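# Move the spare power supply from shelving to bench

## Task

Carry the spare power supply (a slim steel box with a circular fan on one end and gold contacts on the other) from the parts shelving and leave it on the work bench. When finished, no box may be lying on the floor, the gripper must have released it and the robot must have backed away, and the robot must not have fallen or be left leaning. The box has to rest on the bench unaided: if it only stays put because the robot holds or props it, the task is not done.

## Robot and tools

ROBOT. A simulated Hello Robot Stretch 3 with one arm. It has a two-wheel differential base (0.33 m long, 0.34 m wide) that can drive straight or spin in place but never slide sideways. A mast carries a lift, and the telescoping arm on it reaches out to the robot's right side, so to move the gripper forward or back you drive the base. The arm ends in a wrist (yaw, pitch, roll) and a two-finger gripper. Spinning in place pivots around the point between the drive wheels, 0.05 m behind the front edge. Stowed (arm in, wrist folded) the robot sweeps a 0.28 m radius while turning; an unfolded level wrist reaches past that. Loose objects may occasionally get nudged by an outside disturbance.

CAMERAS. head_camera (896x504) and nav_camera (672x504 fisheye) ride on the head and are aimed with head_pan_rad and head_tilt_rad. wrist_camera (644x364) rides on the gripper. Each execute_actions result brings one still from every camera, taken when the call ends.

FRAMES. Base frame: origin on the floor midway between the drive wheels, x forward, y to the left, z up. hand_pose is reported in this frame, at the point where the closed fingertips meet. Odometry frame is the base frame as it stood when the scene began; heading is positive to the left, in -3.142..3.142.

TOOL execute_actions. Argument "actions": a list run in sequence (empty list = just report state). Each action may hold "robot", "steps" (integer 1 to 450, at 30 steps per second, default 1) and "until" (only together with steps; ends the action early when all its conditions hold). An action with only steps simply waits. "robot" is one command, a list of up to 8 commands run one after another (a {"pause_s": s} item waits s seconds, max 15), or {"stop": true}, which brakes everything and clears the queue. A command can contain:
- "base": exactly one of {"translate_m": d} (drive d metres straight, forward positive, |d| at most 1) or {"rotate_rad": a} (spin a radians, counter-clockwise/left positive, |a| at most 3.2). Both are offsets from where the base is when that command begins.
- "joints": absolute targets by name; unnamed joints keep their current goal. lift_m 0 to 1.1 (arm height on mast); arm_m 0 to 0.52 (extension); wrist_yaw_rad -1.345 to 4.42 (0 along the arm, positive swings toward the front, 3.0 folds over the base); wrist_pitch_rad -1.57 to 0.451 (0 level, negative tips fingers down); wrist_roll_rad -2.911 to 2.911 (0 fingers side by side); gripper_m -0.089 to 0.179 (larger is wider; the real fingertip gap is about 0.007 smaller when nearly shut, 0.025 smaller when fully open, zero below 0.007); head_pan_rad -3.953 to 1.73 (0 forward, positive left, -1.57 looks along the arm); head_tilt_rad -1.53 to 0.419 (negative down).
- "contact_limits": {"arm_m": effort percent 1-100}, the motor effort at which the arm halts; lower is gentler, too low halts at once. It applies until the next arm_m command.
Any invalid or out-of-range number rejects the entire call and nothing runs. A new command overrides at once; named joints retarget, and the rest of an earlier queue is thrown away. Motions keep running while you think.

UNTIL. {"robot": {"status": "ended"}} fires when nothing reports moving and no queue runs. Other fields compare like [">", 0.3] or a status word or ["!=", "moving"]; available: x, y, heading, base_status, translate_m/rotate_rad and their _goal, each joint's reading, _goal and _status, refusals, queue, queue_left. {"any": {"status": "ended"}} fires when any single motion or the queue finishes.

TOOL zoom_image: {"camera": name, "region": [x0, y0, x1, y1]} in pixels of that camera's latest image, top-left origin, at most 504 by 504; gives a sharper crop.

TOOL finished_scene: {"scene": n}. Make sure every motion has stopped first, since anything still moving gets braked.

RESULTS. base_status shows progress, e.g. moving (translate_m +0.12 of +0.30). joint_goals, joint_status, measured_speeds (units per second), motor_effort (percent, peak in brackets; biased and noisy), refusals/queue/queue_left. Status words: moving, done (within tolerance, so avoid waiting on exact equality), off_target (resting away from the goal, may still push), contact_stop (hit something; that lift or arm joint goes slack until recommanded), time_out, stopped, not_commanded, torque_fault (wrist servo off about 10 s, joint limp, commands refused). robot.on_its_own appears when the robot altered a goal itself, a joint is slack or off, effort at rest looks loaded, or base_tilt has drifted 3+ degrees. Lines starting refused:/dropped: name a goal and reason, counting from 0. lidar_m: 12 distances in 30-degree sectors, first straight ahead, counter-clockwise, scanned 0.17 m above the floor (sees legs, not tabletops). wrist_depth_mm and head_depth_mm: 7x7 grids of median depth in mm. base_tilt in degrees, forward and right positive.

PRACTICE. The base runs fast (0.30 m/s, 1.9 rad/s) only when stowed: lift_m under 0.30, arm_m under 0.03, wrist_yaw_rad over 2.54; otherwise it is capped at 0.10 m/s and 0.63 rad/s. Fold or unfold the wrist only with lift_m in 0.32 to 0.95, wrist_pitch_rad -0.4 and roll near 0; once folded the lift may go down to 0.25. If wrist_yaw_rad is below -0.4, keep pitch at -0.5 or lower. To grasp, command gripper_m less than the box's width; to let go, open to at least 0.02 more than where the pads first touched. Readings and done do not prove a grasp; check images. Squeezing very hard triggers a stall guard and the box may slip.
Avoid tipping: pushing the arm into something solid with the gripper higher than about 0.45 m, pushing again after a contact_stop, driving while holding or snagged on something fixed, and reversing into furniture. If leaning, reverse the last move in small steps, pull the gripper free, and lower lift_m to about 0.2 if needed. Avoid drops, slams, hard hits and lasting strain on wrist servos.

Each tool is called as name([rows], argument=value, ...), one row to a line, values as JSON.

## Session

execute_actions(actions=[])

Scene clock: 0.00 s.
robot.base_odometry: x=+0.000 y=+0.000 heading=+0.000 (m, m, rad; robot's odometry frame)
robot.turned_by_wheels: +0.000 (rad since the last result)
robot.turned_by_imu: +0.000 (rad since the last result)
robot.base_tilt: forward=+2.5 right=+1.9 (deg)
robot.lidar_m: 1.17 1.28 2.36 2.02 1.46 1.40 1.43 1.89 2.38 1.65 1.19 1.14
robot.head_depth_mm: 1025 1034 1042 1053 1066 1074 1089 / 1075 1085 1098 1110 1122 1137 1147 / 1138 1150 1159 1177 1186 1202 1210 / 1203 1217 1225 1242 1257 1273 1285 / 1274 1291 1308 1323 1338 1358 1373 / 1354 1381 1395 1412 1431 1449 1470 / 1459 1472 1495 1518 1544 1514 1466
robot.base_status: not_commanded
robot.joint_positions: lift_m=+0.404 arm_m=+0.003 wrist_yaw_rad=+2.993 wrist_pitch_rad=-0.590 wrist_roll_rad=+0.016 gripper_m=+0.037 head_pan_rad=-0.006 head_tilt_rad=+0.003
robot.joint_goals: lift_m=+0.404 arm_m=+0.003 wrist_yaw_rad=+2.993 wrist_pitch_rad=-0.590 wrist_roll_rad=+0.016 gripper_m=+0.037 head_pan_rad=-0.006 head_tilt_rad=+0.003
robot.joint_status: lift_m=not_commanded arm_m=not_commanded wrist_yaw_rad=not_commanded wrist_pitch_rad=not_commanded wrist_roll_rad=not_commanded gripper_m=not_commanded head_pan_rad=not_commanded head_tilt_rad=not_commanded
robot.measured_speeds: translate_m=+0.000 rotate_rad=+0.000 lift_m=+0.000 arm_m=+0.000 wrist_yaw_rad=+0.000 wrist_pitch_rad=+0.000 wrist_roll_rad=+0.000 head_pan_rad=+0.000 head_tilt_rad=+0.000
robot: refusals=0 queue=idle queue_left=0
robot.motor_effort: left_wheel=-1 right_wheel=+0 lift_m=+21 arm_m=+0 wrist_yaw_rad=+0 wrist_pitch_rad=+5 wrist_roll_rad=+1 gripper_m=+0 head_pan_rad=+0 head_tilt_rad=+1 (%)
robot.hand_pose: x=+0.0084 y=+0.0495 z=+0.3803 quat_wxyz=(+0.257, +0.695, +0.153, +0.654) (m; robot's base frame)
robot.wrist_depth_mm: - - - - - - - / - - - - - - - / 856 824 813 830 821 818 818 / 722 717 709 702 705 696 697 / 636 614 - 615 630 611 622 / 560 564 - 570 - 546 533 / 495 - - - 487 499 494
pictures: head_camera (sideways: a quarter turn clockwise sets it upright), nav_camera (sideways: a quarter turn counterclockwise sets it upright), wrist_camera
Images, in order (width x height): head_camera 896x504, nav_camera 672x504, wrist_camera 644x364.

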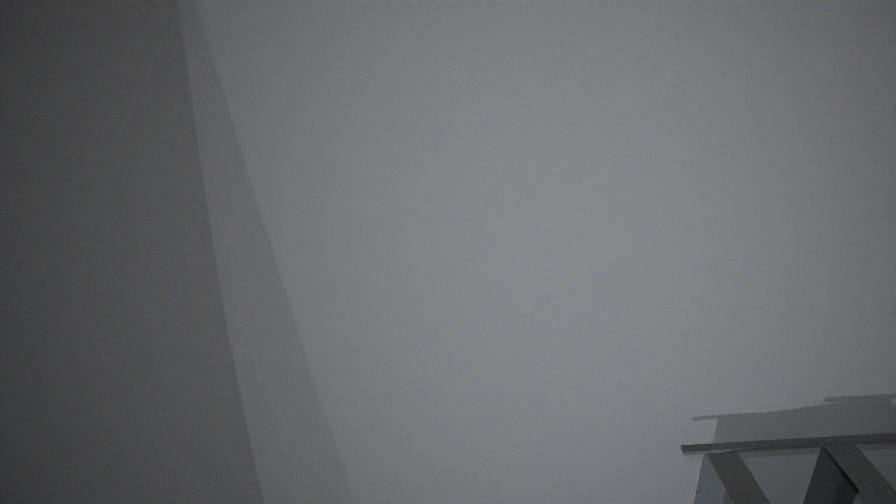

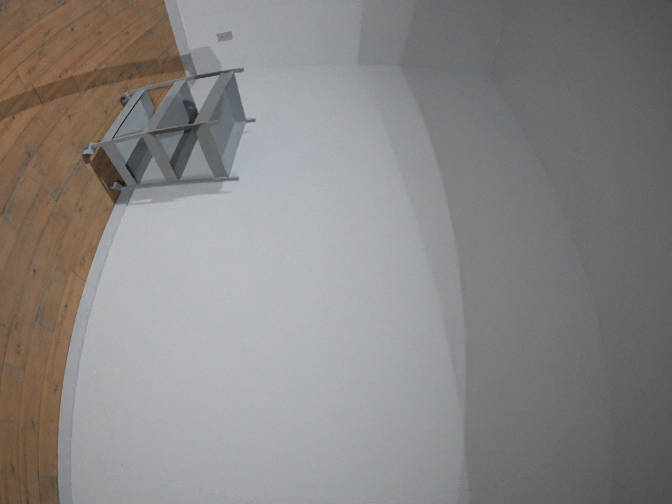

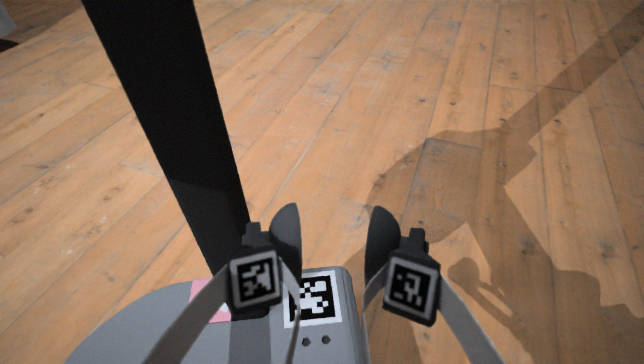

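execute_actions([
  {"robot":{"joints":{"lift_m":0.285,"wrist_pitch_rad":-0.4,"wrist_yaw_rad":2.85,"head_tilt_rad":-0.2,"head_pan_rad":-0.1}},"steps":100,"until":{"robot":{"lift_m":["<",0.298]}}},
  {"robot":{"base":{"rotate_rad":1.75}},"steps":200,"until":{"robot":{"status":"ended"}}},
])

Scene clock: 6.73 s.
robot.base_odometry: x=+0.000 y=+0.000 heading=+1.750 (m, m, rad; robot's odometry frame)
robot.turned_by_wheels: +1.750 (rad since the last result)
robot.turned_by_imu: +1.742 (rad since the last result)
robot.base_tilt: forward=+2.5 right=+1.9 (deg)
robot.lidar_m: 2.03 1.41 1.39 2.83 2.41 2.38 1.43 1.15 1.14 1.24 1.28 2.02
robot.head_depth_mm: 2059 2143 2234 2334 2449 2056 1573 / 2164 2219 2311 2393 2509 2073 1591 / 2250 2368 2533 2625 2538 2093 1591 / 2396 2550 2639 2758 2739 2104 1599 / 2601 2735 2833 2936 2909 2127 1615 / 2799 2985 3167 3356 3160 2151 1622 / 2884 3061 3117 3214 3124 2161 1628
robot.base_status: done (rotate_rad +1.7499 of +1.7500)
robot.joint_positions: lift_m=+0.285 arm_m=+0.003 wrist_yaw_rad=+2.853 wrist_pitch_rad=-0.417 wrist_roll_rad=+0.016 gripper_m=+0.037 head_pan_rad=-0.093 head_tilt_rad=-0.198
robot.joint_goals: lift_m=+0.285 arm_m=+0.003 wrist_yaw_rad=+2.850 wrist_pitch_rad=-0.400 wrist_roll_rad=+0.016 gripper_m=+0.037 head_pan_rad=-0.100 head_tilt_rad=-0.200
robot.joint_status: lift_m=done arm_m=not_commanded wrist_yaw_rad=done wrist_pitch_rad=done wrist_roll_rad=not_commanded gripper_m=not_commanded head_pan_rad=done head_tilt_rad=done
robot.measured_speeds: translate_m=+0.000 rotate_rad=+0.000 lift_m=+0.000 arm_m=+0.000 wrist_yaw_rad=+0.000 wrist_pitch_rad=+0.000 wrist_roll_rad=+0.000 head_pan_rad=+0.000 head_tilt_rad=+0.000
robot: refusals=0 queue=done queue_left=0
robot.motor_effort: left_wheel=-2(9) right_wheel=+1(6) lift_m=+18(19) arm_m=-1(1) wrist_yaw_rad=-3(6) wrist_pitch_rad=+7(8) wrist_roll_rad=+1(1) gripper_m=+0(0) head_pan_rad=-3(13) head_tilt_rad=-1(13) (%)
robot.hand_pose: x=+0.0427 y=+0.0673 z=+0.2980 quat_wxyz=(+0.245, +0.711, +0.044, +0.658) (m; robot's base frame)
robot.wrist_depth_mm: - - - - - - - / - - - - - - - / - 858 847 875 874 866 882 / 713 716 696 694 699 699 699 / 575 - 590 564 590 590 574 / 490 - - 496 - 487 488 / 454 - - 430 426 427 425
pictures: head_camera (sideways: a quarter turn clockwise sets it upright), nav_camera (sideways: a quarter turn counterclockwise sets it upright), wrist_camera
Images, in order (width x height): head_camera 896x504, nav_camera 672x504, wrist_camera 644x364.

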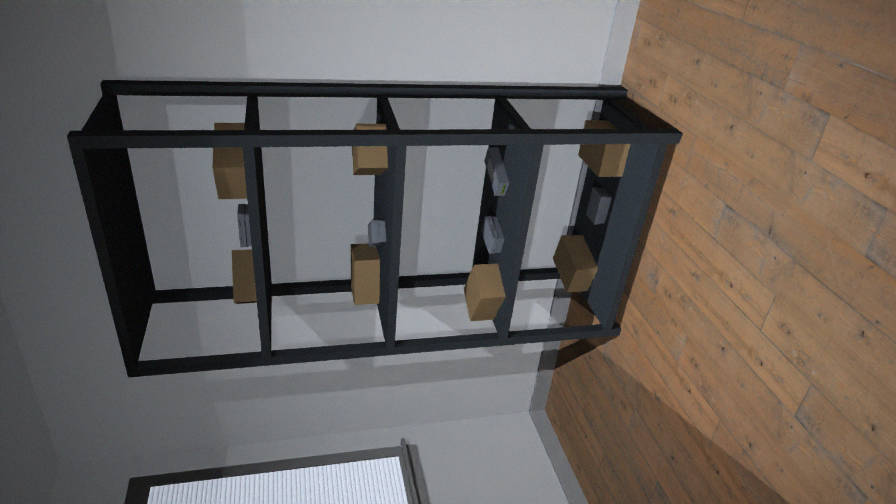

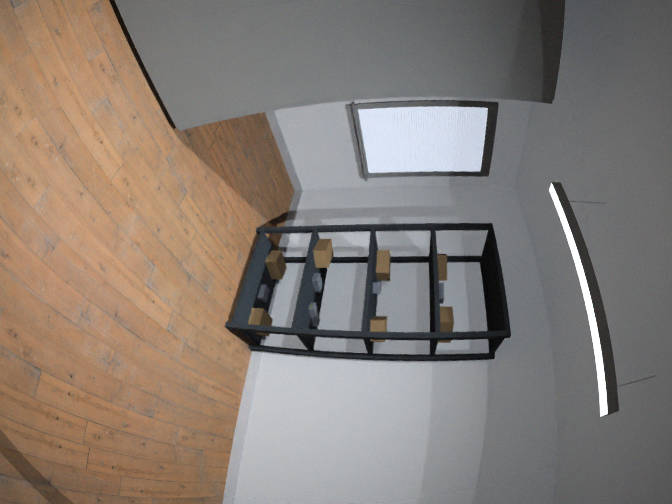

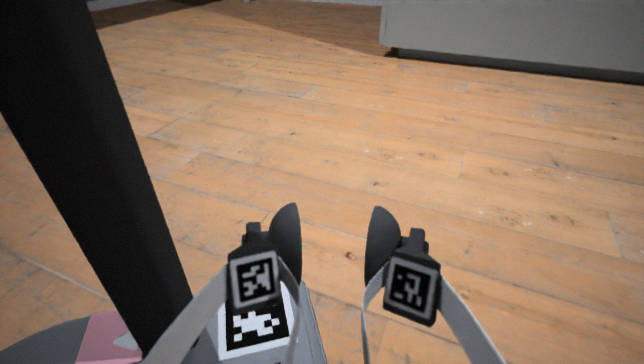

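execute_actions([
  {"robot":{"base":{"translate_m":1.0},"joints":{"head_pan_rad":-1.57,"head_tilt_rad":-0.8}},"steps":300,"until":{"robot":{"translate_m":[">",0.72]}}},
  {"robot":{"base":{"translate_m":1.0}},"steps":300,"until":{"robot":{"status":"ended"}}},
  {"robot":{"base":{"rotate_rad":0.91},"joints":{"lift_m":0.66}},"steps":450,"until":{"robot":{"lift_m":[">",0.34]}}},
  {"robot":{"joints":{"wrist_yaw_rad":0,"gripper_m":0.16,"wrist_roll_rad":0}},"steps":200,"until":{"robot":{"status":"ended"}}},
])

Scene clock: 24.27 s.
robot.base_odometry: x=-0.308 y=+1.701 heading=+2.660 (m, m, rad; robot's odometry frame)
robot.turned_by_wheels: +0.910 (rad since the last result)
robot.turned_by_imu: +0.915 (rad since the last result)
robot.base_tilt: forward=+2.5 right=+1.8 (deg)
robot.lidar_m: 1.55 0.94 0.74 1.33 3.09 2.27 1.77 1.42 0.57 0.69 0.79 0.79
robot.head_depth_mm: 630 613 1182 1359 973 1257 - / 600 610 1146 1008 1067 1238 - / 646 622 1152 1010 1264 1262 - / 797 629 1149 992 1295 1249 1121 / 836 631 1148 1004 1304 1249 1127 / 835 606 1149 981 1307 1254 1129 / 833 617 1158 971 932 1262 1133
robot.base_status: done (rotate_rad +0.9099 of +0.9100)
robot.joint_positions: lift_m=+0.660 arm_m=+0.003 wrist_yaw_rad=+0.003 wrist_pitch_rad=-0.416 wrist_roll_rad=+0.003 gripper_m=+0.160 head_pan_rad=-1.563 head_tilt_rad=-0.790
robot.joint_goals: lift_m=+0.660 arm_m=+0.003 wrist_yaw_rad=+0.000 wrist_pitch_rad=-0.400 wrist_roll_rad=+0.000 gripper_m=+0.160 head_pan_rad=-1.570 head_tilt_rad=-0.800
robot.joint_status: lift_m=done arm_m=not_commanded wrist_yaw_rad=done wrist_pitch_rad=done wrist_roll_rad=done gripper_m=done head_pan_rad=done head_tilt_rad=done
robot.measured_speeds: translate_m=+0.000 rotate_rad=+0.000 lift_m=+0.000 arm_m=+0.000 wrist_yaw_rad=+0.000 wrist_pitch_rad=+0.000 wrist_roll_rad=+0.000 head_pan_rad=+0.000 head_tilt_rad=+0.000
robot: refusals=0 queue=done queue_left=0
robot.motor_effort: left_wheel=-3(9) right_wheel=+1(5) lift_m=+23(23) arm_m=-1(1) wrist_yaw_rad=-3(4) wrist_pitch_rad=+7(7) wrist_roll_rad=-1(3) gripper_m=+0(84) head_pan_rad=-3(41) head_tilt_rad=-3(24) (%)
robot.hand_pose: x=-0.0209 y=-0.3725 z=+0.6729 quat_wxyz=(+0.691, +0.147, -0.692, -0.146) (m; robot's base frame)
robot.wrist_depth_mm: 713 702 704 691 692 666 657 / 447 705 736 711 694 720 706 / 435 486 519 507 543 778 770 / 419 434 424 435 442 454 312 / - 381 384 378 368 371 349 / 930 781 808 812 757 945 925 / 707 716 727 722 728 768 -
pictures: head_camera (sideways: a quarter turn clockwise sets it upright), nav_camera (sideways: a quarter turn counterclockwise sets it upright), wrist_camera
Images, in order (width x height): head_camera 896x504, nav_camera 672x504, wrist_camera 644x364.

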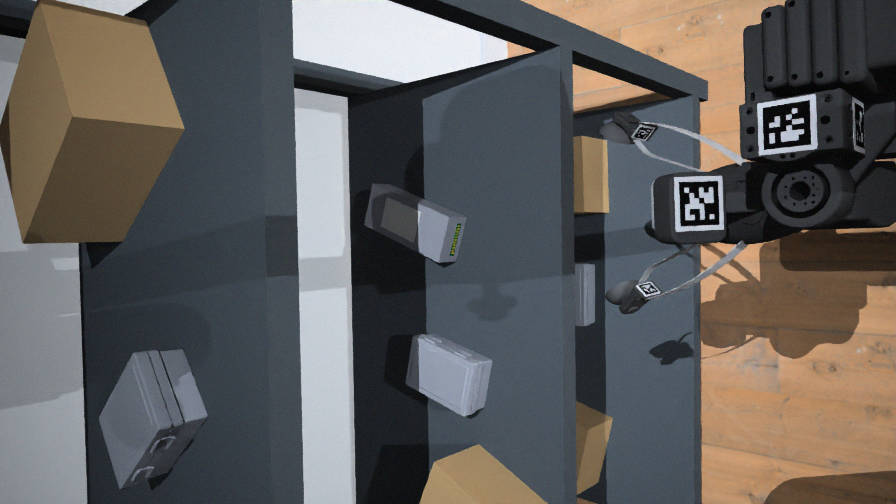

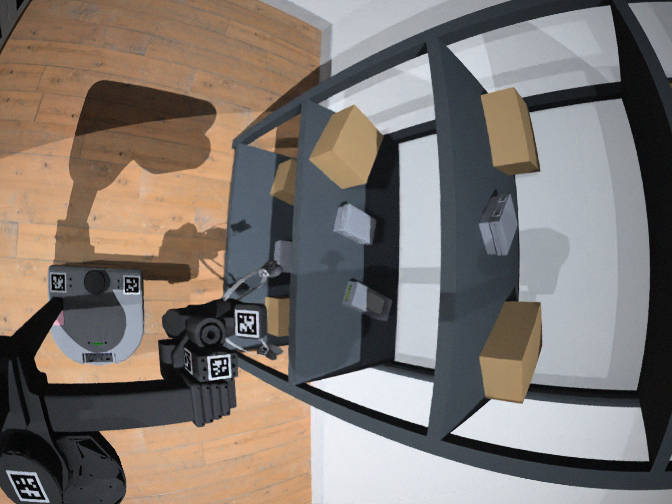

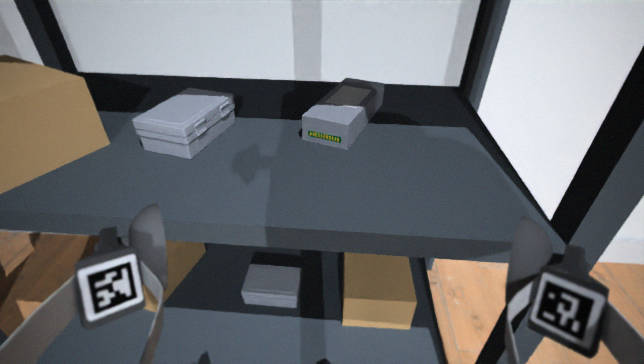

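execute_actions([
  {"robot":{"base":{"translate_m":0.05},"joints":{"lift_m":0.655,"wrist_pitch_rad":-0.7,"wrist_yaw_rad":-0.33,"gripper_m":0.15,"arm_m":0.485}},"steps":300,"until":{"robot":{"status":"ended"}}},
])

Scene clock: 34.17 s.
robot.base_odometry: x=-0.352 y=+1.725 heading=+2.660 (m, m, rad; robot's odometry frame)
robot.turned_by_wheels: +0.000 (rad since the last result)
robot.turned_by_imu: -0.001 (rad since the last result)
robot.base_tilt: forward=+2.5 right=+1.9 (deg)
robot.lidar_m: 1.50 0.93 0.72 1.14 3.15 2.32 1.83 1.42 0.60 0.70 0.75 0.76
robot.head_depth_mm: 597 611 1142 1321 910 1258 - / 622 615 1156 1035 - 1218 1116 / 695 622 550 985 1260 1243 1119 / 833 628 1148 990 1302 1250 1122 / 833 606 1146 982 1308 1251 1129 / 833 606 1149 1030 1291 1255 1130 / 832 643 1163 910 1296 1263 1136
robot.base_status: done (translate_m +0.0500 of +0.0500)
robot.joint_positions: lift_m=+0.655 arm_m=+0.485 wrist_yaw_rad=-0.328 wrist_pitch_rad=-0.710 wrist_roll_rad=+0.003 gripper_m=+0.150 head_pan_rad=-1.563 head_tilt_rad=-0.790
robot.joint_goals: lift_m=+0.655 arm_m=+0.485 wrist_yaw_rad=-0.330 wrist_pitch_rad=-0.700 wrist_roll_rad=+0.000 gripper_m=+0.150 head_pan_rad=-1.570 head_tilt_rad=-0.800
robot.joint_status: lift_m=done arm_m=done wrist_yaw_rad=done wrist_pitch_rad=done wrist_roll_rad=done gripper_m=done head_pan_rad=done head_tilt_rad=done
robot.measured_speeds: translate_m=+0.000 rotate_rad=+0.000 lift_m=+0.000 arm_m=+0.000 wrist_yaw_rad=+0.000 wrist_pitch_rad=+0.000 wrist_roll_rad=+0.000 head_pan_rad=+0.000 head_tilt_rad=+0.000
robot: refusals=0 queue=done queue_left=0
robot.motor_effort: left_wheel=-3(4) right_wheel=+1(4) lift_m=+19(23) arm_m=+2(2) wrist_yaw_rad=-3(2) wrist_pitch_rad=+4(7) wrist_roll_rad=-1(2) gripper_m=+0(49) head_pan_rad=-3(3) head_tilt_rad=-3(3) (%)
robot.hand_pose: x=-0.0791 y=-0.7987 z=+0.6086 quat_wxyz=(+0.613, +0.134, -0.695, -0.351) (m; robot's base frame)
robot.wrist_depth_mm: 257 270 289 312 339 356 304 / 284 302 324 348 375 345 481 / 316 325 309 308 306 305 584 / 277 275 273 228 260 272 275 / 248 254 247 203 235 249 245 / 228 - 224 183 189 222 221 / 201 204 203 166 172 200 201
pictures: head_camera (sideways: a quarter turn clockwise sets it upright), nav_camera (sideways: a quarter turn counterclockwise sets it upright), wrist_camera
Images, in order (width x height): head_camera 896x504, nav_camera 672x504, wrist_camera 644x364.

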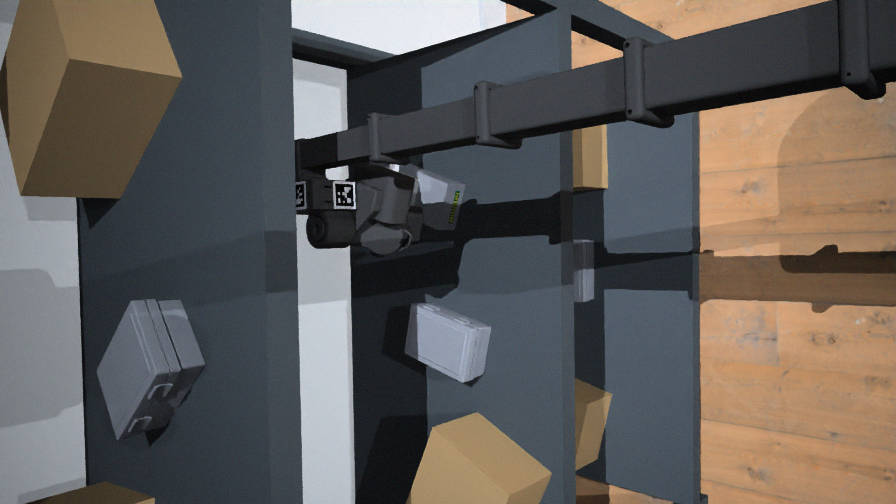

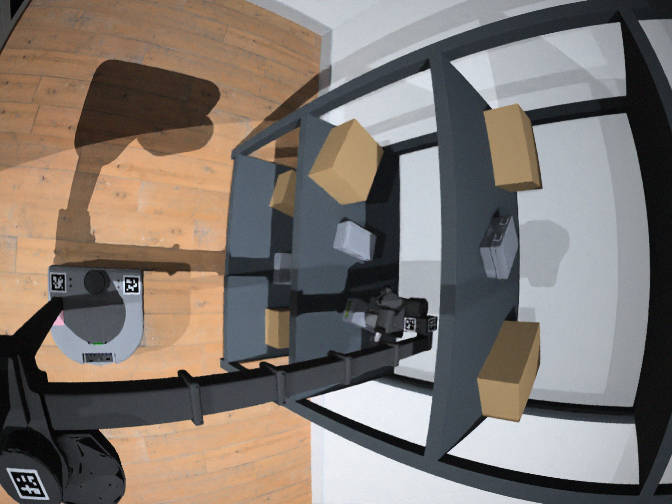

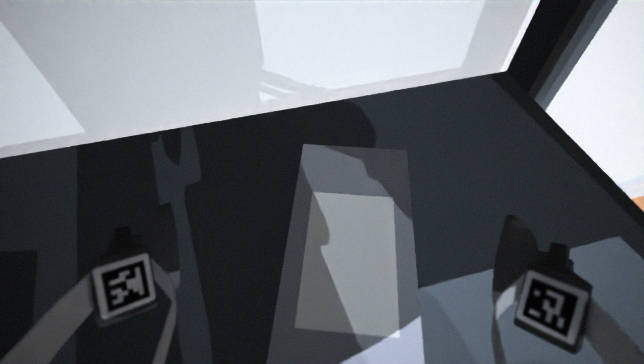

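execute_actions([
  {"robot":[{"base":{"translate_m":-0.005},"joints":{"lift_m":0.601,"gripper_m":0.125,"arm_m":0.479}},{"joints":{"gripper_m":0.025}}],"steps":300,"until":{"robot":{"status":"ended"}}},
  {"robot":{"joints":{"lift_m":0.645}},"steps":100,"until":{"robot":{"status":"ended"}}},
])

zoom_image(camera="wrist_camera", region=[120,60,560,364])

Scene clock: 42.83 s.
robot.base_odometry: x=-0.348 y=+1.722 heading=+2.660 (m, m, rad; robot's odometry frame)
robot.turned_by_wheels: +0.000 (rad since the last result)
robot.turned_by_imu: -0.001 (rad since the last result)
robot.base_tilt: forward=+2.5 right=+1.9 (deg)
robot.lidar_m: 1.50 0.94 0.72 1.16 3.16 2.33 1.82 1.42 0.60 0.70 0.75 0.76
robot.head_depth_mm: 598 611 1143 1321 931 1256 - / 615 614 1154 1034 - 1216 1117 / 690 622 550 963 1263 1243 1118 / 838 628 1152 992 1301 1250 1124 / 835 607 1144 983 1304 1251 1127 / 833 605 1152 1025 1288 1255 1133 / 833 643 1160 922 1294 1258 1132
robot.base_status: done (translate_m -0.0050 of -0.0050)
robot.joint_positions: lift_m=+0.645 arm_m=+0.479 wrist_yaw_rad=-0.327 wrist_pitch_rad=-0.761 wrist_roll_rad=+0.005 gripper_m=+0.029 head_pan_rad=-1.563 head_tilt_rad=-0.790
robot.joint_goals: lift_m=+0.645 arm_m=+0.479 wrist_yaw_rad=-0.330 wrist_pitch_rad=-0.700 wrist_roll_rad=+0.000 gripper_m=+0.028 head_pan_rad=-1.570 head_tilt_rad=-0.800
robot.joint_status: lift_m=done arm_m=done wrist_yaw_rad=done wrist_pitch_rad=done wrist_roll_rad=done gripper_m=done head_pan_rad=done head_tilt_rad=done
robot.measured_speeds: translate_m=+0.000 rotate_rad=+0.000 lift_m=+0.000 arm_m=+0.000 wrist_yaw_rad=+0.000 wrist_pitch_rad=+0.000 wrist_roll_rad=+0.000 head_pan_rad=+0.000 head_tilt_rad=+0.000
robot: refusals=0 queue=done queue_left=0
robot.motor_effort: left_wheel=-2(7) right_wheel=+0(6) lift_m=+27(27) arm_m=-3(2) wrist_yaw_rad=-2(10) wrist_pitch_rad=+25(27) wrist_roll_rad=-2(8) gripper_m=-24(98) head_pan_rad=-3(3) head_tilt_rad=-3(3) (%)
robot.hand_pose: x=-0.0759 y=-0.7842 z=+0.5892 quat_wxyz=(+0.603, +0.151, -0.692, -0.367) (m; robot's base frame)
robot.wrist_depth_mm: 270 285 304 328 354 332 428 / 300 316 319 306 305 306 508 / 269 272 274 179 186 268 272 / 242 244 244 159 164 239 242 / 222 221 148 143 143 217 218 / 204 203 133 130 129 202 200 / 187 187 125 119 121 183 183
pictures: head_camera (sideways: a quarter turn clockwise sets it upright), nav_camera (sideways: a quarter turn counterclockwise sets it upright), wrist_camera
Images, in order (width x height): head_camera 896x504, nav_camera 672x504, wrist_camera 644x364.

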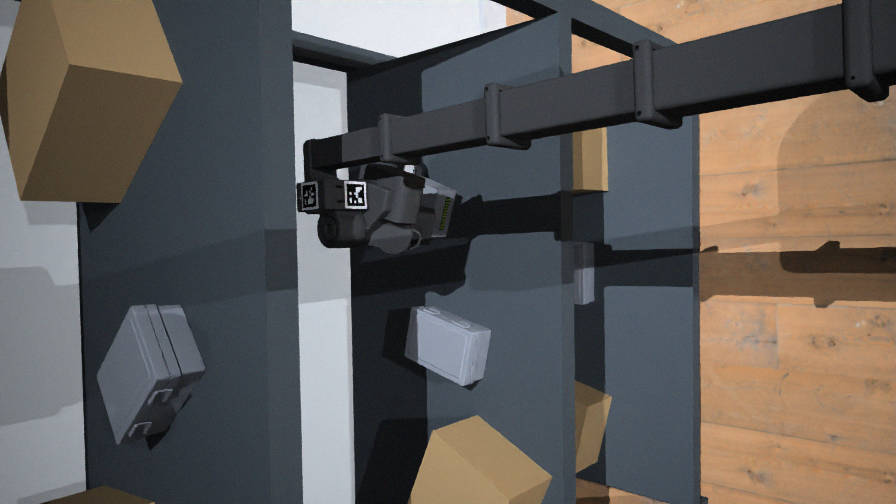

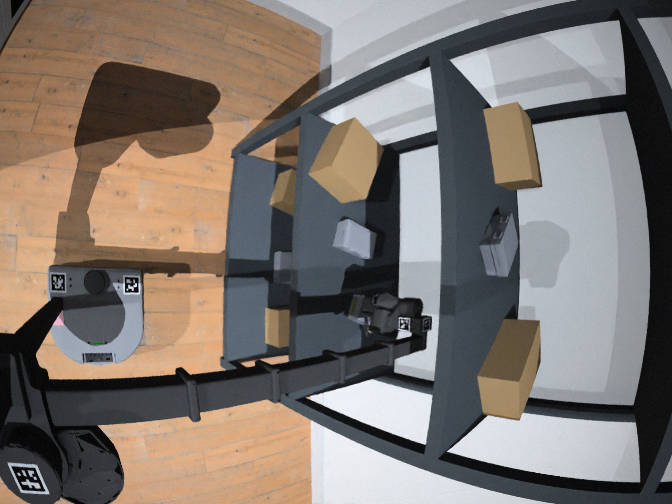

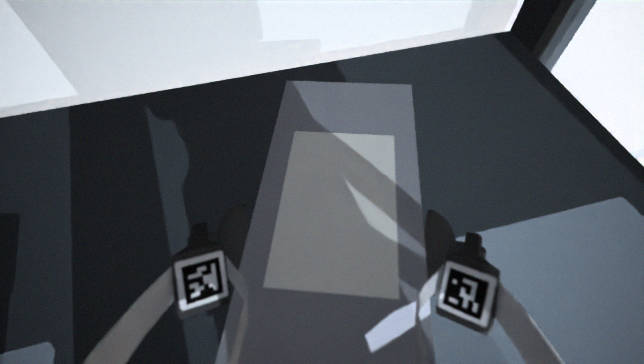

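Region (120, 60, 560, 364) of wrist_camera's 644x364 image, scaled by 1.145; it fills the top 348 rows of this view, and the rest is white.

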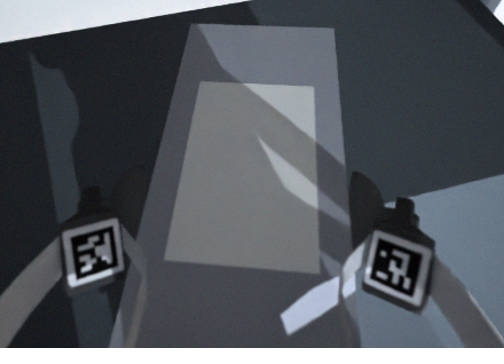

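execute_actions([
  {"robot":{"joints":{"arm_m":0.015,"lift_m":0.66,"head_pan_rad":-3.14,"head_tilt_rad":-0.6}},"steps":300,"until":{"robot":{"arm_m":["<",0.03]}}},
  {"robot":{"base":{"rotate_rad":-1.465},"joints":{"wrist_yaw_rad":2.6,"lift_m":0.4}},"steps":300,"until":{"robot":{"wrist_yaw_rad":[">",1.5]}}},
  {"robot":{"joints":{"wrist_pitch_rad":-0.55,"lift_m":0.292}},"steps":300,"until":{"robot":{"status":"ended"}}},
])

Scene clock: 55.33 s.
robot.base_odometry: x=-0.348 y=+1.722 heading=+1.195 (m, m, rad; robot's odometry frame)
robot.turned_by_wheels: -1.465 (rad since the last result)
robot.turned_by_imu: -1.466 (rad since the last result)
robot.base_tilt: forward=+2.5 right=+1.9 (deg)
robot.lidar_m: 0.70 0.75 1.52 1.50 0.85 0.73 3.60 2.89 1.85 1.82 1.30 0.59
robot.head_depth_mm: 1340 1310 1270 1241 1218 1185 1180 / 3012 3511 2861 2050 1673 1388 1185 / 3078 3504 2912 2130 1683 1395 1192 / 3216 3596 2958 2150 1691 1402 1201 / 3228 3628 2997 2168 1716 1413 1207 / 3286 3692 3007 2194 1718 1415 1209 / 3309 3725 3074 2204 1726 1430 1209
robot.base_status: done (rotate_rad -1.4649 of -1.4650)
robot.joint_positions: lift_m=+0.292 arm_m=+0.015 wrist_yaw_rad=+2.598 wrist_pitch_rad=-0.620 wrist_roll_rad=+0.003 gripper_m=+0.041 head_pan_rad=-3.133 head_tilt_rad=-0.606
robot.joint_goals: lift_m=+0.292 arm_m=+0.015 wrist_yaw_rad=+2.600 wrist_pitch_rad=-0.550 wrist_roll_rad=+0.000 gripper_m=+0.040 head_pan_rad=-3.140 head_tilt_rad=-0.600
robot.joint_status: lift_m=done arm_m=done wrist_yaw_rad=done wrist_pitch_rad=off_target wrist_roll_rad=done gripper_m=done head_pan_rad=done head_tilt_rad=done
robot.measured_speeds: translate_m=+0.000 rotate_rad=+0.000 lift_m=+0.000 arm_m=+0.000 wrist_yaw_rad=+0.000 wrist_pitch_rad=+0.000 wrist_roll_rad=+0.000 head_pan_rad=+0.000 head_tilt_rad=+0.000
robot: refusals=0 queue=dropped queue_left=0
robot.on_its_own: gripper_m is held at +0.040, not at your +0.025, by its stall guard, which is not easing now
robot.motor_effort: left_wheel=+2(5) right_wheel=-3(4) lift_m=+23(26) arm_m=-2(3) wrist_yaw_rad=+2(6) wrist_pitch_rad=+29(32) wrist_roll_rad=-1(3) gripper_m=-20(23) head_pan_rad=-3(40) head_tilt_rad=+2(14) (%)
robot.hand_pose: x=+0.0794 y=+0.0062 z=+0.2620 quat_wxyz=(+0.389, +0.707, +0.027, +0.590) (m; robot's base frame)
robot.wrist_depth_mm: 924 903 889 903 871 701 619 / 739 726 724 714 725 609 591 / 618 633 612 184 577 592 506 / 542 539 540 161 168 526 500 / - - 145 144 142 469 464 / - - 131 130 129 419 409 / - - 120 119 120 372 373
pictures: head_camera (sideways: a quarter turn clockwise sets it upright), nav_camera (sideways: a quarter turn counterclockwise sets it upright), wrist_camera
Images, in order (width x height): head_camera 896x504, nav_camera 672x504, wrist_camera 644x364.

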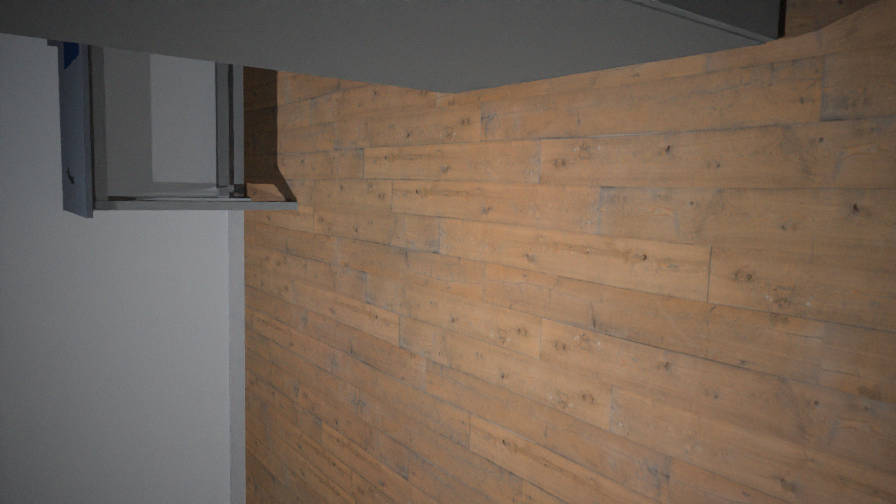

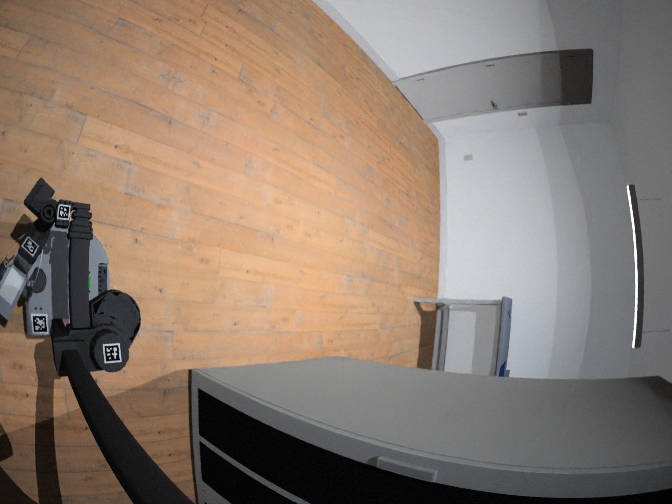

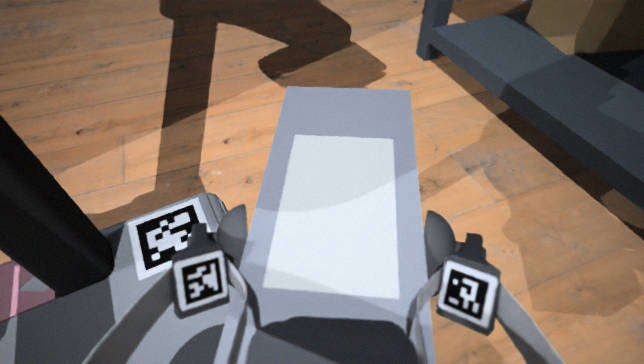

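execute_actions([
  {"robot":{"base":{"rotate_rad":-0.07},"joints":{"head_pan_rad":-3.5}},"steps":60,"until":{"robot":{"base_status":["!=","moving"]}}},
  {"robot":{"base":{"translate_m":-1.0}},"steps":400,"until":{"robot":{"translate_m":["<",-0.75]}}},
  {"robot":{"base":{"translate_m":-1.0}},"steps":400,"until":{"robot":{"translate_m":["<",-0.68]}}},
  {"robot":{"base":{"translate_m":-1.0}},"steps":400,"until":{"robot":{"status":"ended"}}},
])

Scene clock: 73.40 s.
robot.base_odometry: x=-1.402 y=-0.483 heading=+1.125 (m, m, rad; robot's odometry frame)
robot.turned_by_wheels: -0.070 (rad since the last result)
robot.turned_by_imu: -0.082 (rad since the last result)
robot.base_tilt: forward=+2.5 right=+1.8 (deg)
robot.lidar_m: 1.32 0.83 1.07 1.60 1.63 1.22 0.53 1.37 1.91 2.12 2.26 2.76
robot.head_depth_mm: 1297 1196 833 1826 1671 1391 1179 / 1248 1227 844 737 1686 1390 1189 / 1208 1285 851 704 1691 1398 1197 / 1161 1253 860 681 1655 1410 1195 / 1123 1210 870 661 1624 1413 1179 / 1087 1185 874 639 1521 897 1180 / 1054 1141 887 645 1587 1425 1211
robot.base_status: done (translate_m -1.0000 of -1.0000)
robot.joint_positions: lift_m=+0.292 arm_m=+0.015 wrist_yaw_rad=+2.599 wrist_pitch_rad=-0.620 wrist_roll_rad=+0.003 gripper_m=+0.041 head_pan_rad=-3.493 head_tilt_rad=-0.605
robot.joint_goals: lift_m=+0.292 arm_m=+0.015 wrist_yaw_rad=+2.600 wrist_pitch_rad=-0.550 wrist_roll_rad=+0.000 gripper_m=+0.040 head_pan_rad=-3.500 head_tilt_rad=-0.600
robot.joint_status: lift_m=done arm_m=done wrist_yaw_rad=done wrist_pitch_rad=off_target wrist_roll_rad=done gripper_m=done head_pan_rad=done head_tilt_rad=done
robot.measured_speeds: translate_m=+0.000 rotate_rad=+0.000 lift_m=+0.000 arm_m=+0.000 wrist_yaw_rad=+0.000 wrist_pitch_rad=+0.000 wrist_roll_rad=+0.000 head_pan_rad=+0.000 head_tilt_rad=+0.000
robot: refusals=0 queue=done queue_left=0
robot.on_its_own: gripper_m is held at +0.040, not at your +0.025, by its stall guard, which is not easing now
robot.motor_effort: left_wheel=+2(8) right_wheel=-3(6) lift_m=+22(23) arm_m=-2(3) wrist_yaw_rad=+1(1) wrist_pitch_rad=+29(29) wrist_roll_rad=-1(1) gripper_m=-19(19) head_pan_rad=-3(27) head_tilt_rad=+2(2) (%)
robot.hand_pose: x=+0.0793 y=+0.0062 z=+0.2620 quat_wxyz=(+0.389, +0.707, +0.027, +0.590) (m; robot's base frame)
robot.wrist_depth_mm: 883 933 900 907 881 754 812 / 742 734 728 725 718 740 725 / 620 620 616 184 578 616 609 / 557 533 534 161 167 528 530 / - - 145 144 143 467 471 / - - 132 130 129 422 419 / - - 120 119 120 367 376
pictures: head_camera (sideways: a quarter turn clockwise sets it upright), nav_camera (sideways: a quarter turn counterclockwise sets it upright), wrist_camera
Images, in order (width x height): head_camera 896x504, nav_camera 672x504, wrist_camera 644x364.

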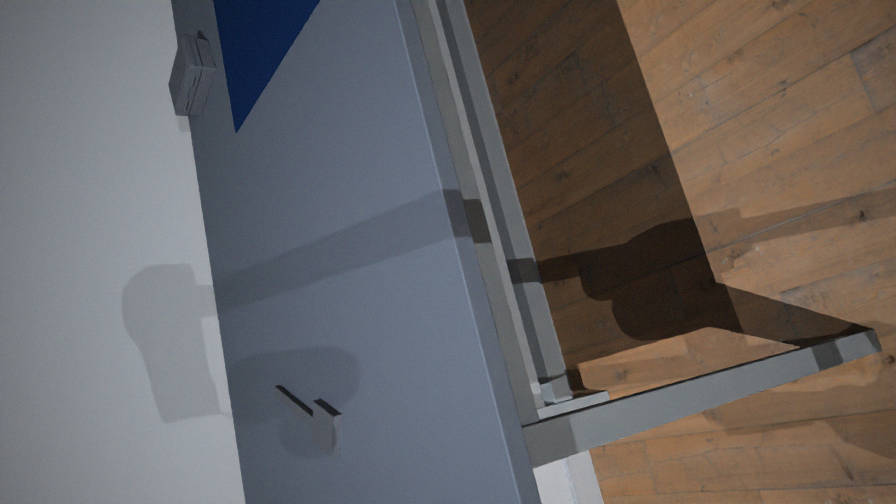

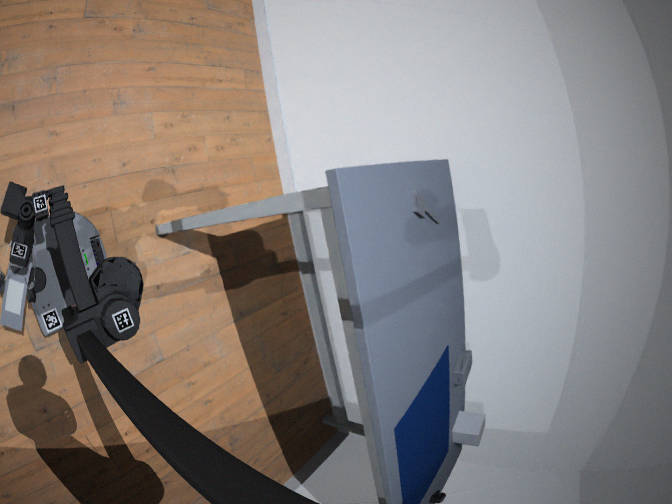

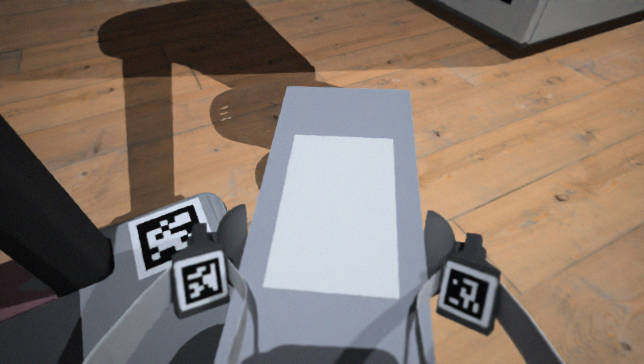

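execute_actions([
  {"robot":{"base":{"rotate_rad":-1.6},"joints":{"lift_m":1.05,"head_pan_rad":-1.57,"arm_m":0}},"steps":200,"until":{"robot":{"base_status":["!=","moving"]}}},
  {"robot":{"base":{"translate_m":-0.28},"joints":{"wrist_yaw_rad":0,"wrist_pitch_rad":-0.64}},"steps":400,"until":{"robot":{"lift_m":[">",1.04],"wrist_yaw_rad":["<",0.05]}}},
  {"robot":{"joints":{"arm_m":0.38}},"steps":300,"until":{"robot":{"arm_m":[">",0.32]}}},
  {"robot":{"joints":{"lift_m":1.01}},"steps":300,"until":{"robot":{"status":"ended"}}},
])

Scene clock: 87.90 s.
robot.base_odometry: x=-1.651 y=-0.355 heading=-0.475 (m, m, rad; robot's odometry frame)
robot.turned_by_wheels: -1.600 (rad since the last result)
robot.turned_by_imu: -1.602 (rad since the last result)
robot.base_tilt: forward=+2.5 right=+1.9 (deg)
robot.lidar_m: 2.40 2.52 2.94 0.74 0.76 1.04 1.32 1.22 1.22 1.18 0.60 1.86
robot.head_depth_mm: 1078 - 795 639 1622 1385 1183 / 1078 1182 842 644 1612 1391 1182 / 1065 - 846 650 1598 1403 1192 / 1087 1172 663 654 1649 1401 1201 / 1083 1180 872 657 1659 1412 1201 / 1083 1186 875 640 1638 1417 1151 / 1080 1202 887 644 808 907 1207
robot.base_status: done (translate_m -0.2800 of -0.2800)
robot.joint_positions: lift_m=+1.010 arm_m=+0.380 wrist_yaw_rad=+0.002 wrist_pitch_rad=-0.705 wrist_roll_rad=+0.002 gripper_m=+0.041 head_pan_rad=-1.577 head_tilt_rad=-0.605
robot.joint_goals: lift_m=+1.010 arm_m=+0.380 wrist_yaw_rad=+0.000 wrist_pitch_rad=-0.640 wrist_roll_rad=+0.000 gripper_m=+0.040 head_pan_rad=-1.570 head_tilt_rad=-0.600
robot.joint_status: lift_m=done arm_m=done wrist_yaw_rad=done wrist_pitch_rad=off_target wrist_roll_rad=done gripper_m=done head_pan_rad=done head_tilt_rad=done
robot.measured_speeds: translate_m=+0.000 rotate_rad=+0.000 lift_m=+0.000 arm_m=+0.000 wrist_yaw_rad=+0.000 wrist_pitch_rad=+0.000 wrist_roll_rad=+0.000 head_pan_rad=+0.000 head_tilt_rad=+0.000
robot: refusals=0 queue=done queue_left=0
robot.on_its_own: gripper_m is held at +0.040, not at your +0.025, by its stall guard, which is not easing now
robot.motor_effort: left_wheel=+2(7) right_wheel=-2(8) lift_m=+23(27) arm_m=+2(4) wrist_yaw_rad=-2(10) wrist_pitch_rad=+27(30) wrist_roll_rad=-1(1) gripper_m=-19(19) head_pan_rad=+4(43) head_tilt_rad=+2(2) (%)
robot.hand_pose: x=-0.0213 y=-0.7043 z=+0.9643 quat_wxyz=(+0.663, +0.244, -0.664, -0.244) (m; robot's base frame)
robot.wrist_depth_mm: 371 364 371 368 365 360 363 / 294 313 313 317 314 311 306 / 274 276 275 189 259 271 270 / 244 242 241 164 171 239 240 / 218 217 150 145 144 216 215 / 196 198 133 130 130 198 194 / 181 179 124 118 120 176 179
pictures: head_camera (sideways: a quarter turn clockwise sets it upright), nav_camera (sideways: a quarter turn counterclockwise sets it upright), wrist_camera
Images, in order (width x height): head_camera 896x504, nav_camera 672x504, wrist_camera 644x364.

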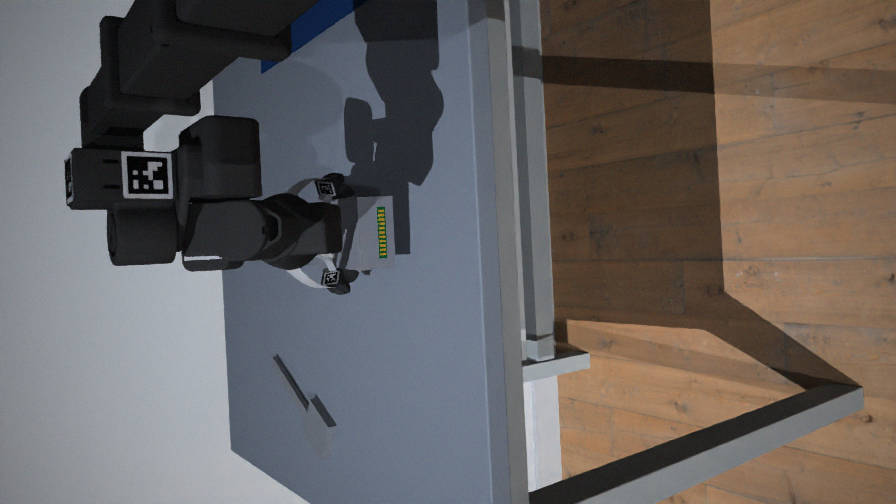

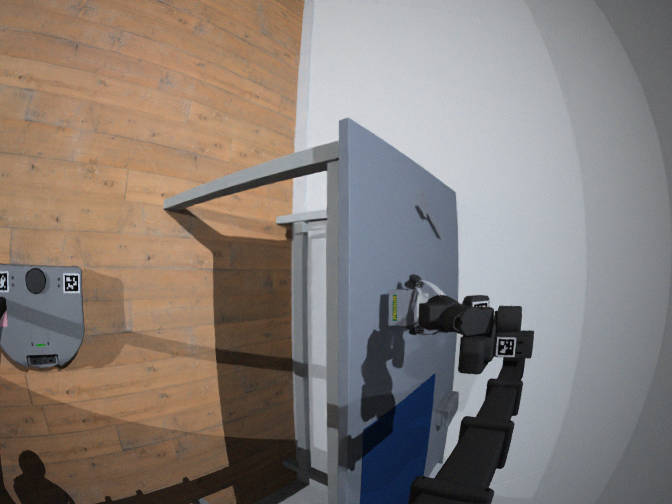

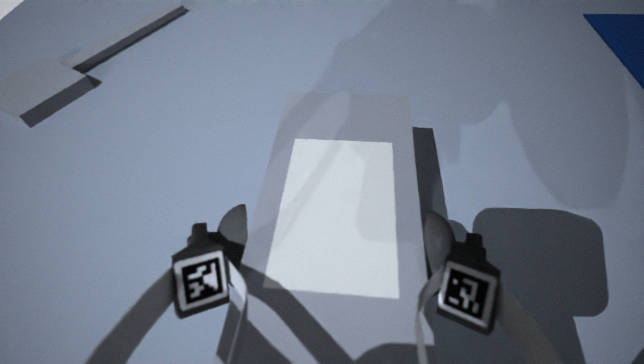

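execute_actions([
  {"robot":{"joints":{"lift_m":0.981}},"steps":100,"until":{"robot":{"status":"ended"}}},
  {"steps":5},
  {"robot":{"joints":{"gripper_m":0.15}},"steps":100,"until":{"robot":{"status":"ended"}}},
  {"robot":{"joints":{"lift_m":1.04,"arm_m":0,"head_pan_rad":1.45,"head_tilt_rad":-0.3}},"steps":200,"until":{"robot":{"arm_m":["<",0.22]}}},
  {"robot":{"base":{"translate_m":0.3}},"steps":200,"until":{"robot":{"status":"ended"}}},
])

Scene clock: 100.93 s.
robot.base_odometry: x=-1.384 y=-0.492 heading=-0.475 (m, m, rad; robot's odometry frame)
robot.turned_by_wheels: +0.000 (rad since the last result)
robot.turned_by_imu: +0.000 (rad since the last result)
robot.base_tilt: forward=+2.5 right=+1.9 (deg)
robot.lidar_m: 2.10 2.21 2.75 1.55 0.92 1.04 1.62 1.50 1.22 0.53 1.35 1.85
robot.head_depth_mm: 3125 3324 3555 3677 2402 1785 1416 / 3113 3308 3525 3664 2438 1794 1423 / 3076 3252 3500 3601 2444 1805 1436 / 3017 3207 3415 3578 2482 1826 1445 / 2947 3108 3370 3313 2499 1826 1453 / 2879 3096 3323 3296 2506 1848 1467 / 2875 3036 3105 2949 1732 1609 1419
robot.base_status: done (translate_m +0.3000 of +0.3000)
robot.joint_positions: lift_m=+1.040 arm_m=+0.003 wrist_yaw_rad=+0.002 wrist_pitch_rad=-0.654 wrist_roll_rad=+0.003 gripper_m=+0.150 head_pan_rad=+1.443 head_tilt_rad=-0.310
robot.joint_goals: lift_m=+1.040 arm_m=+0.000 wrist_yaw_rad=+0.000 wrist_pitch_rad=-0.640 wrist_roll_rad=+0.000 gripper_m=+0.150 head_pan_rad=+1.450 head_tilt_rad=-0.300
robot.joint_status: lift_m=done arm_m=done wrist_yaw_rad=done wrist_pitch_rad=off_target wrist_roll_rad=done gripper_m=done head_pan_rad=done head_tilt_rad=done
robot.measured_speeds: translate_m=+0.000 rotate_rad=+0.000 lift_m=+0.000 arm_m=+0.000 wrist_yaw_rad=+0.000 wrist_pitch_rad=+0.000 wrist_roll_rad=+0.000 head_pan_rad=+0.000 head_tilt_rad=+0.000
robot: refusals=0 queue=done queue_left=0
robot.motor_effort: left_wheel=+1(4) right_wheel=-2(1) lift_m=+22(23) arm_m=-3(4) wrist_yaw_rad=-1(3) wrist_pitch_rad=+6(27) wrist_roll_rad=-1(2) gripper_m=+0(83) head_pan_rad=+4(43) head_tilt_rad=+3(21) (%)
robot.hand_pose: x=-0.0213 y=-0.3369 z=+1.0035 quat_wxyz=(+0.669, +0.228, -0.670, -0.227) (m; robot's base frame)
robot.wrist_depth_mm: - - - 491 491 477 416 / - - - 405 406 399 385 / - - - 354 347 341 345 / - - - - - - - / - - - - - - - / - - - - - - - / - - - - - - -
pictures: head_camera (sideways: a quarter turn clockwise sets it upright), nav_camera (sideways: a quarter turn counterclockwise sets it upright), wrist_camera
Images, in order (width x height): head_camera 896x504, nav_camera 672x504, wrist_camera 644x364.

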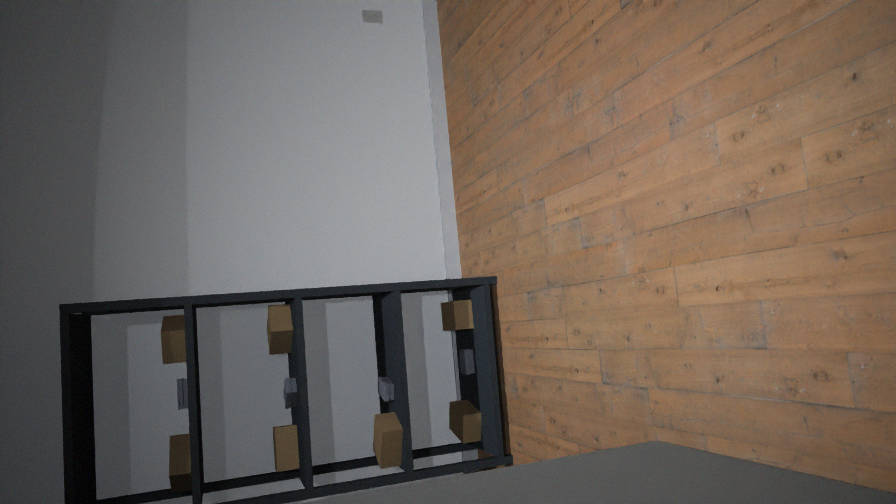

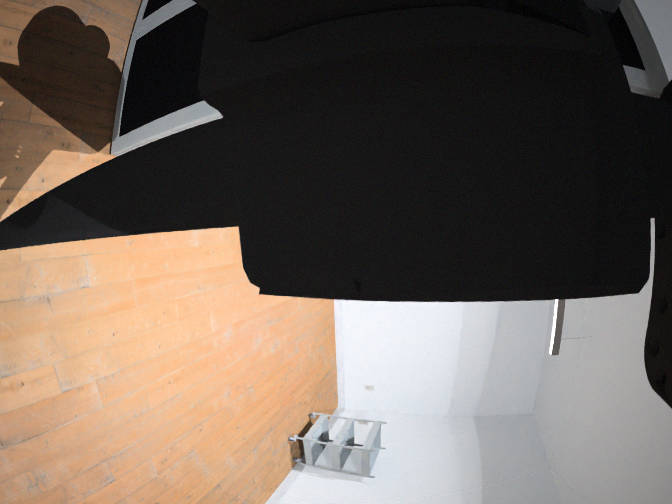

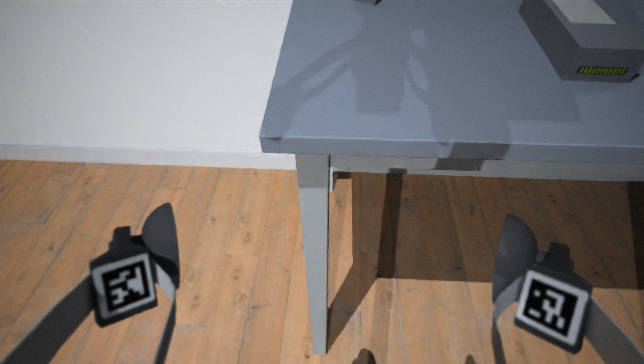

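finished_scene(scene=2)

The scene is finished: the task was done.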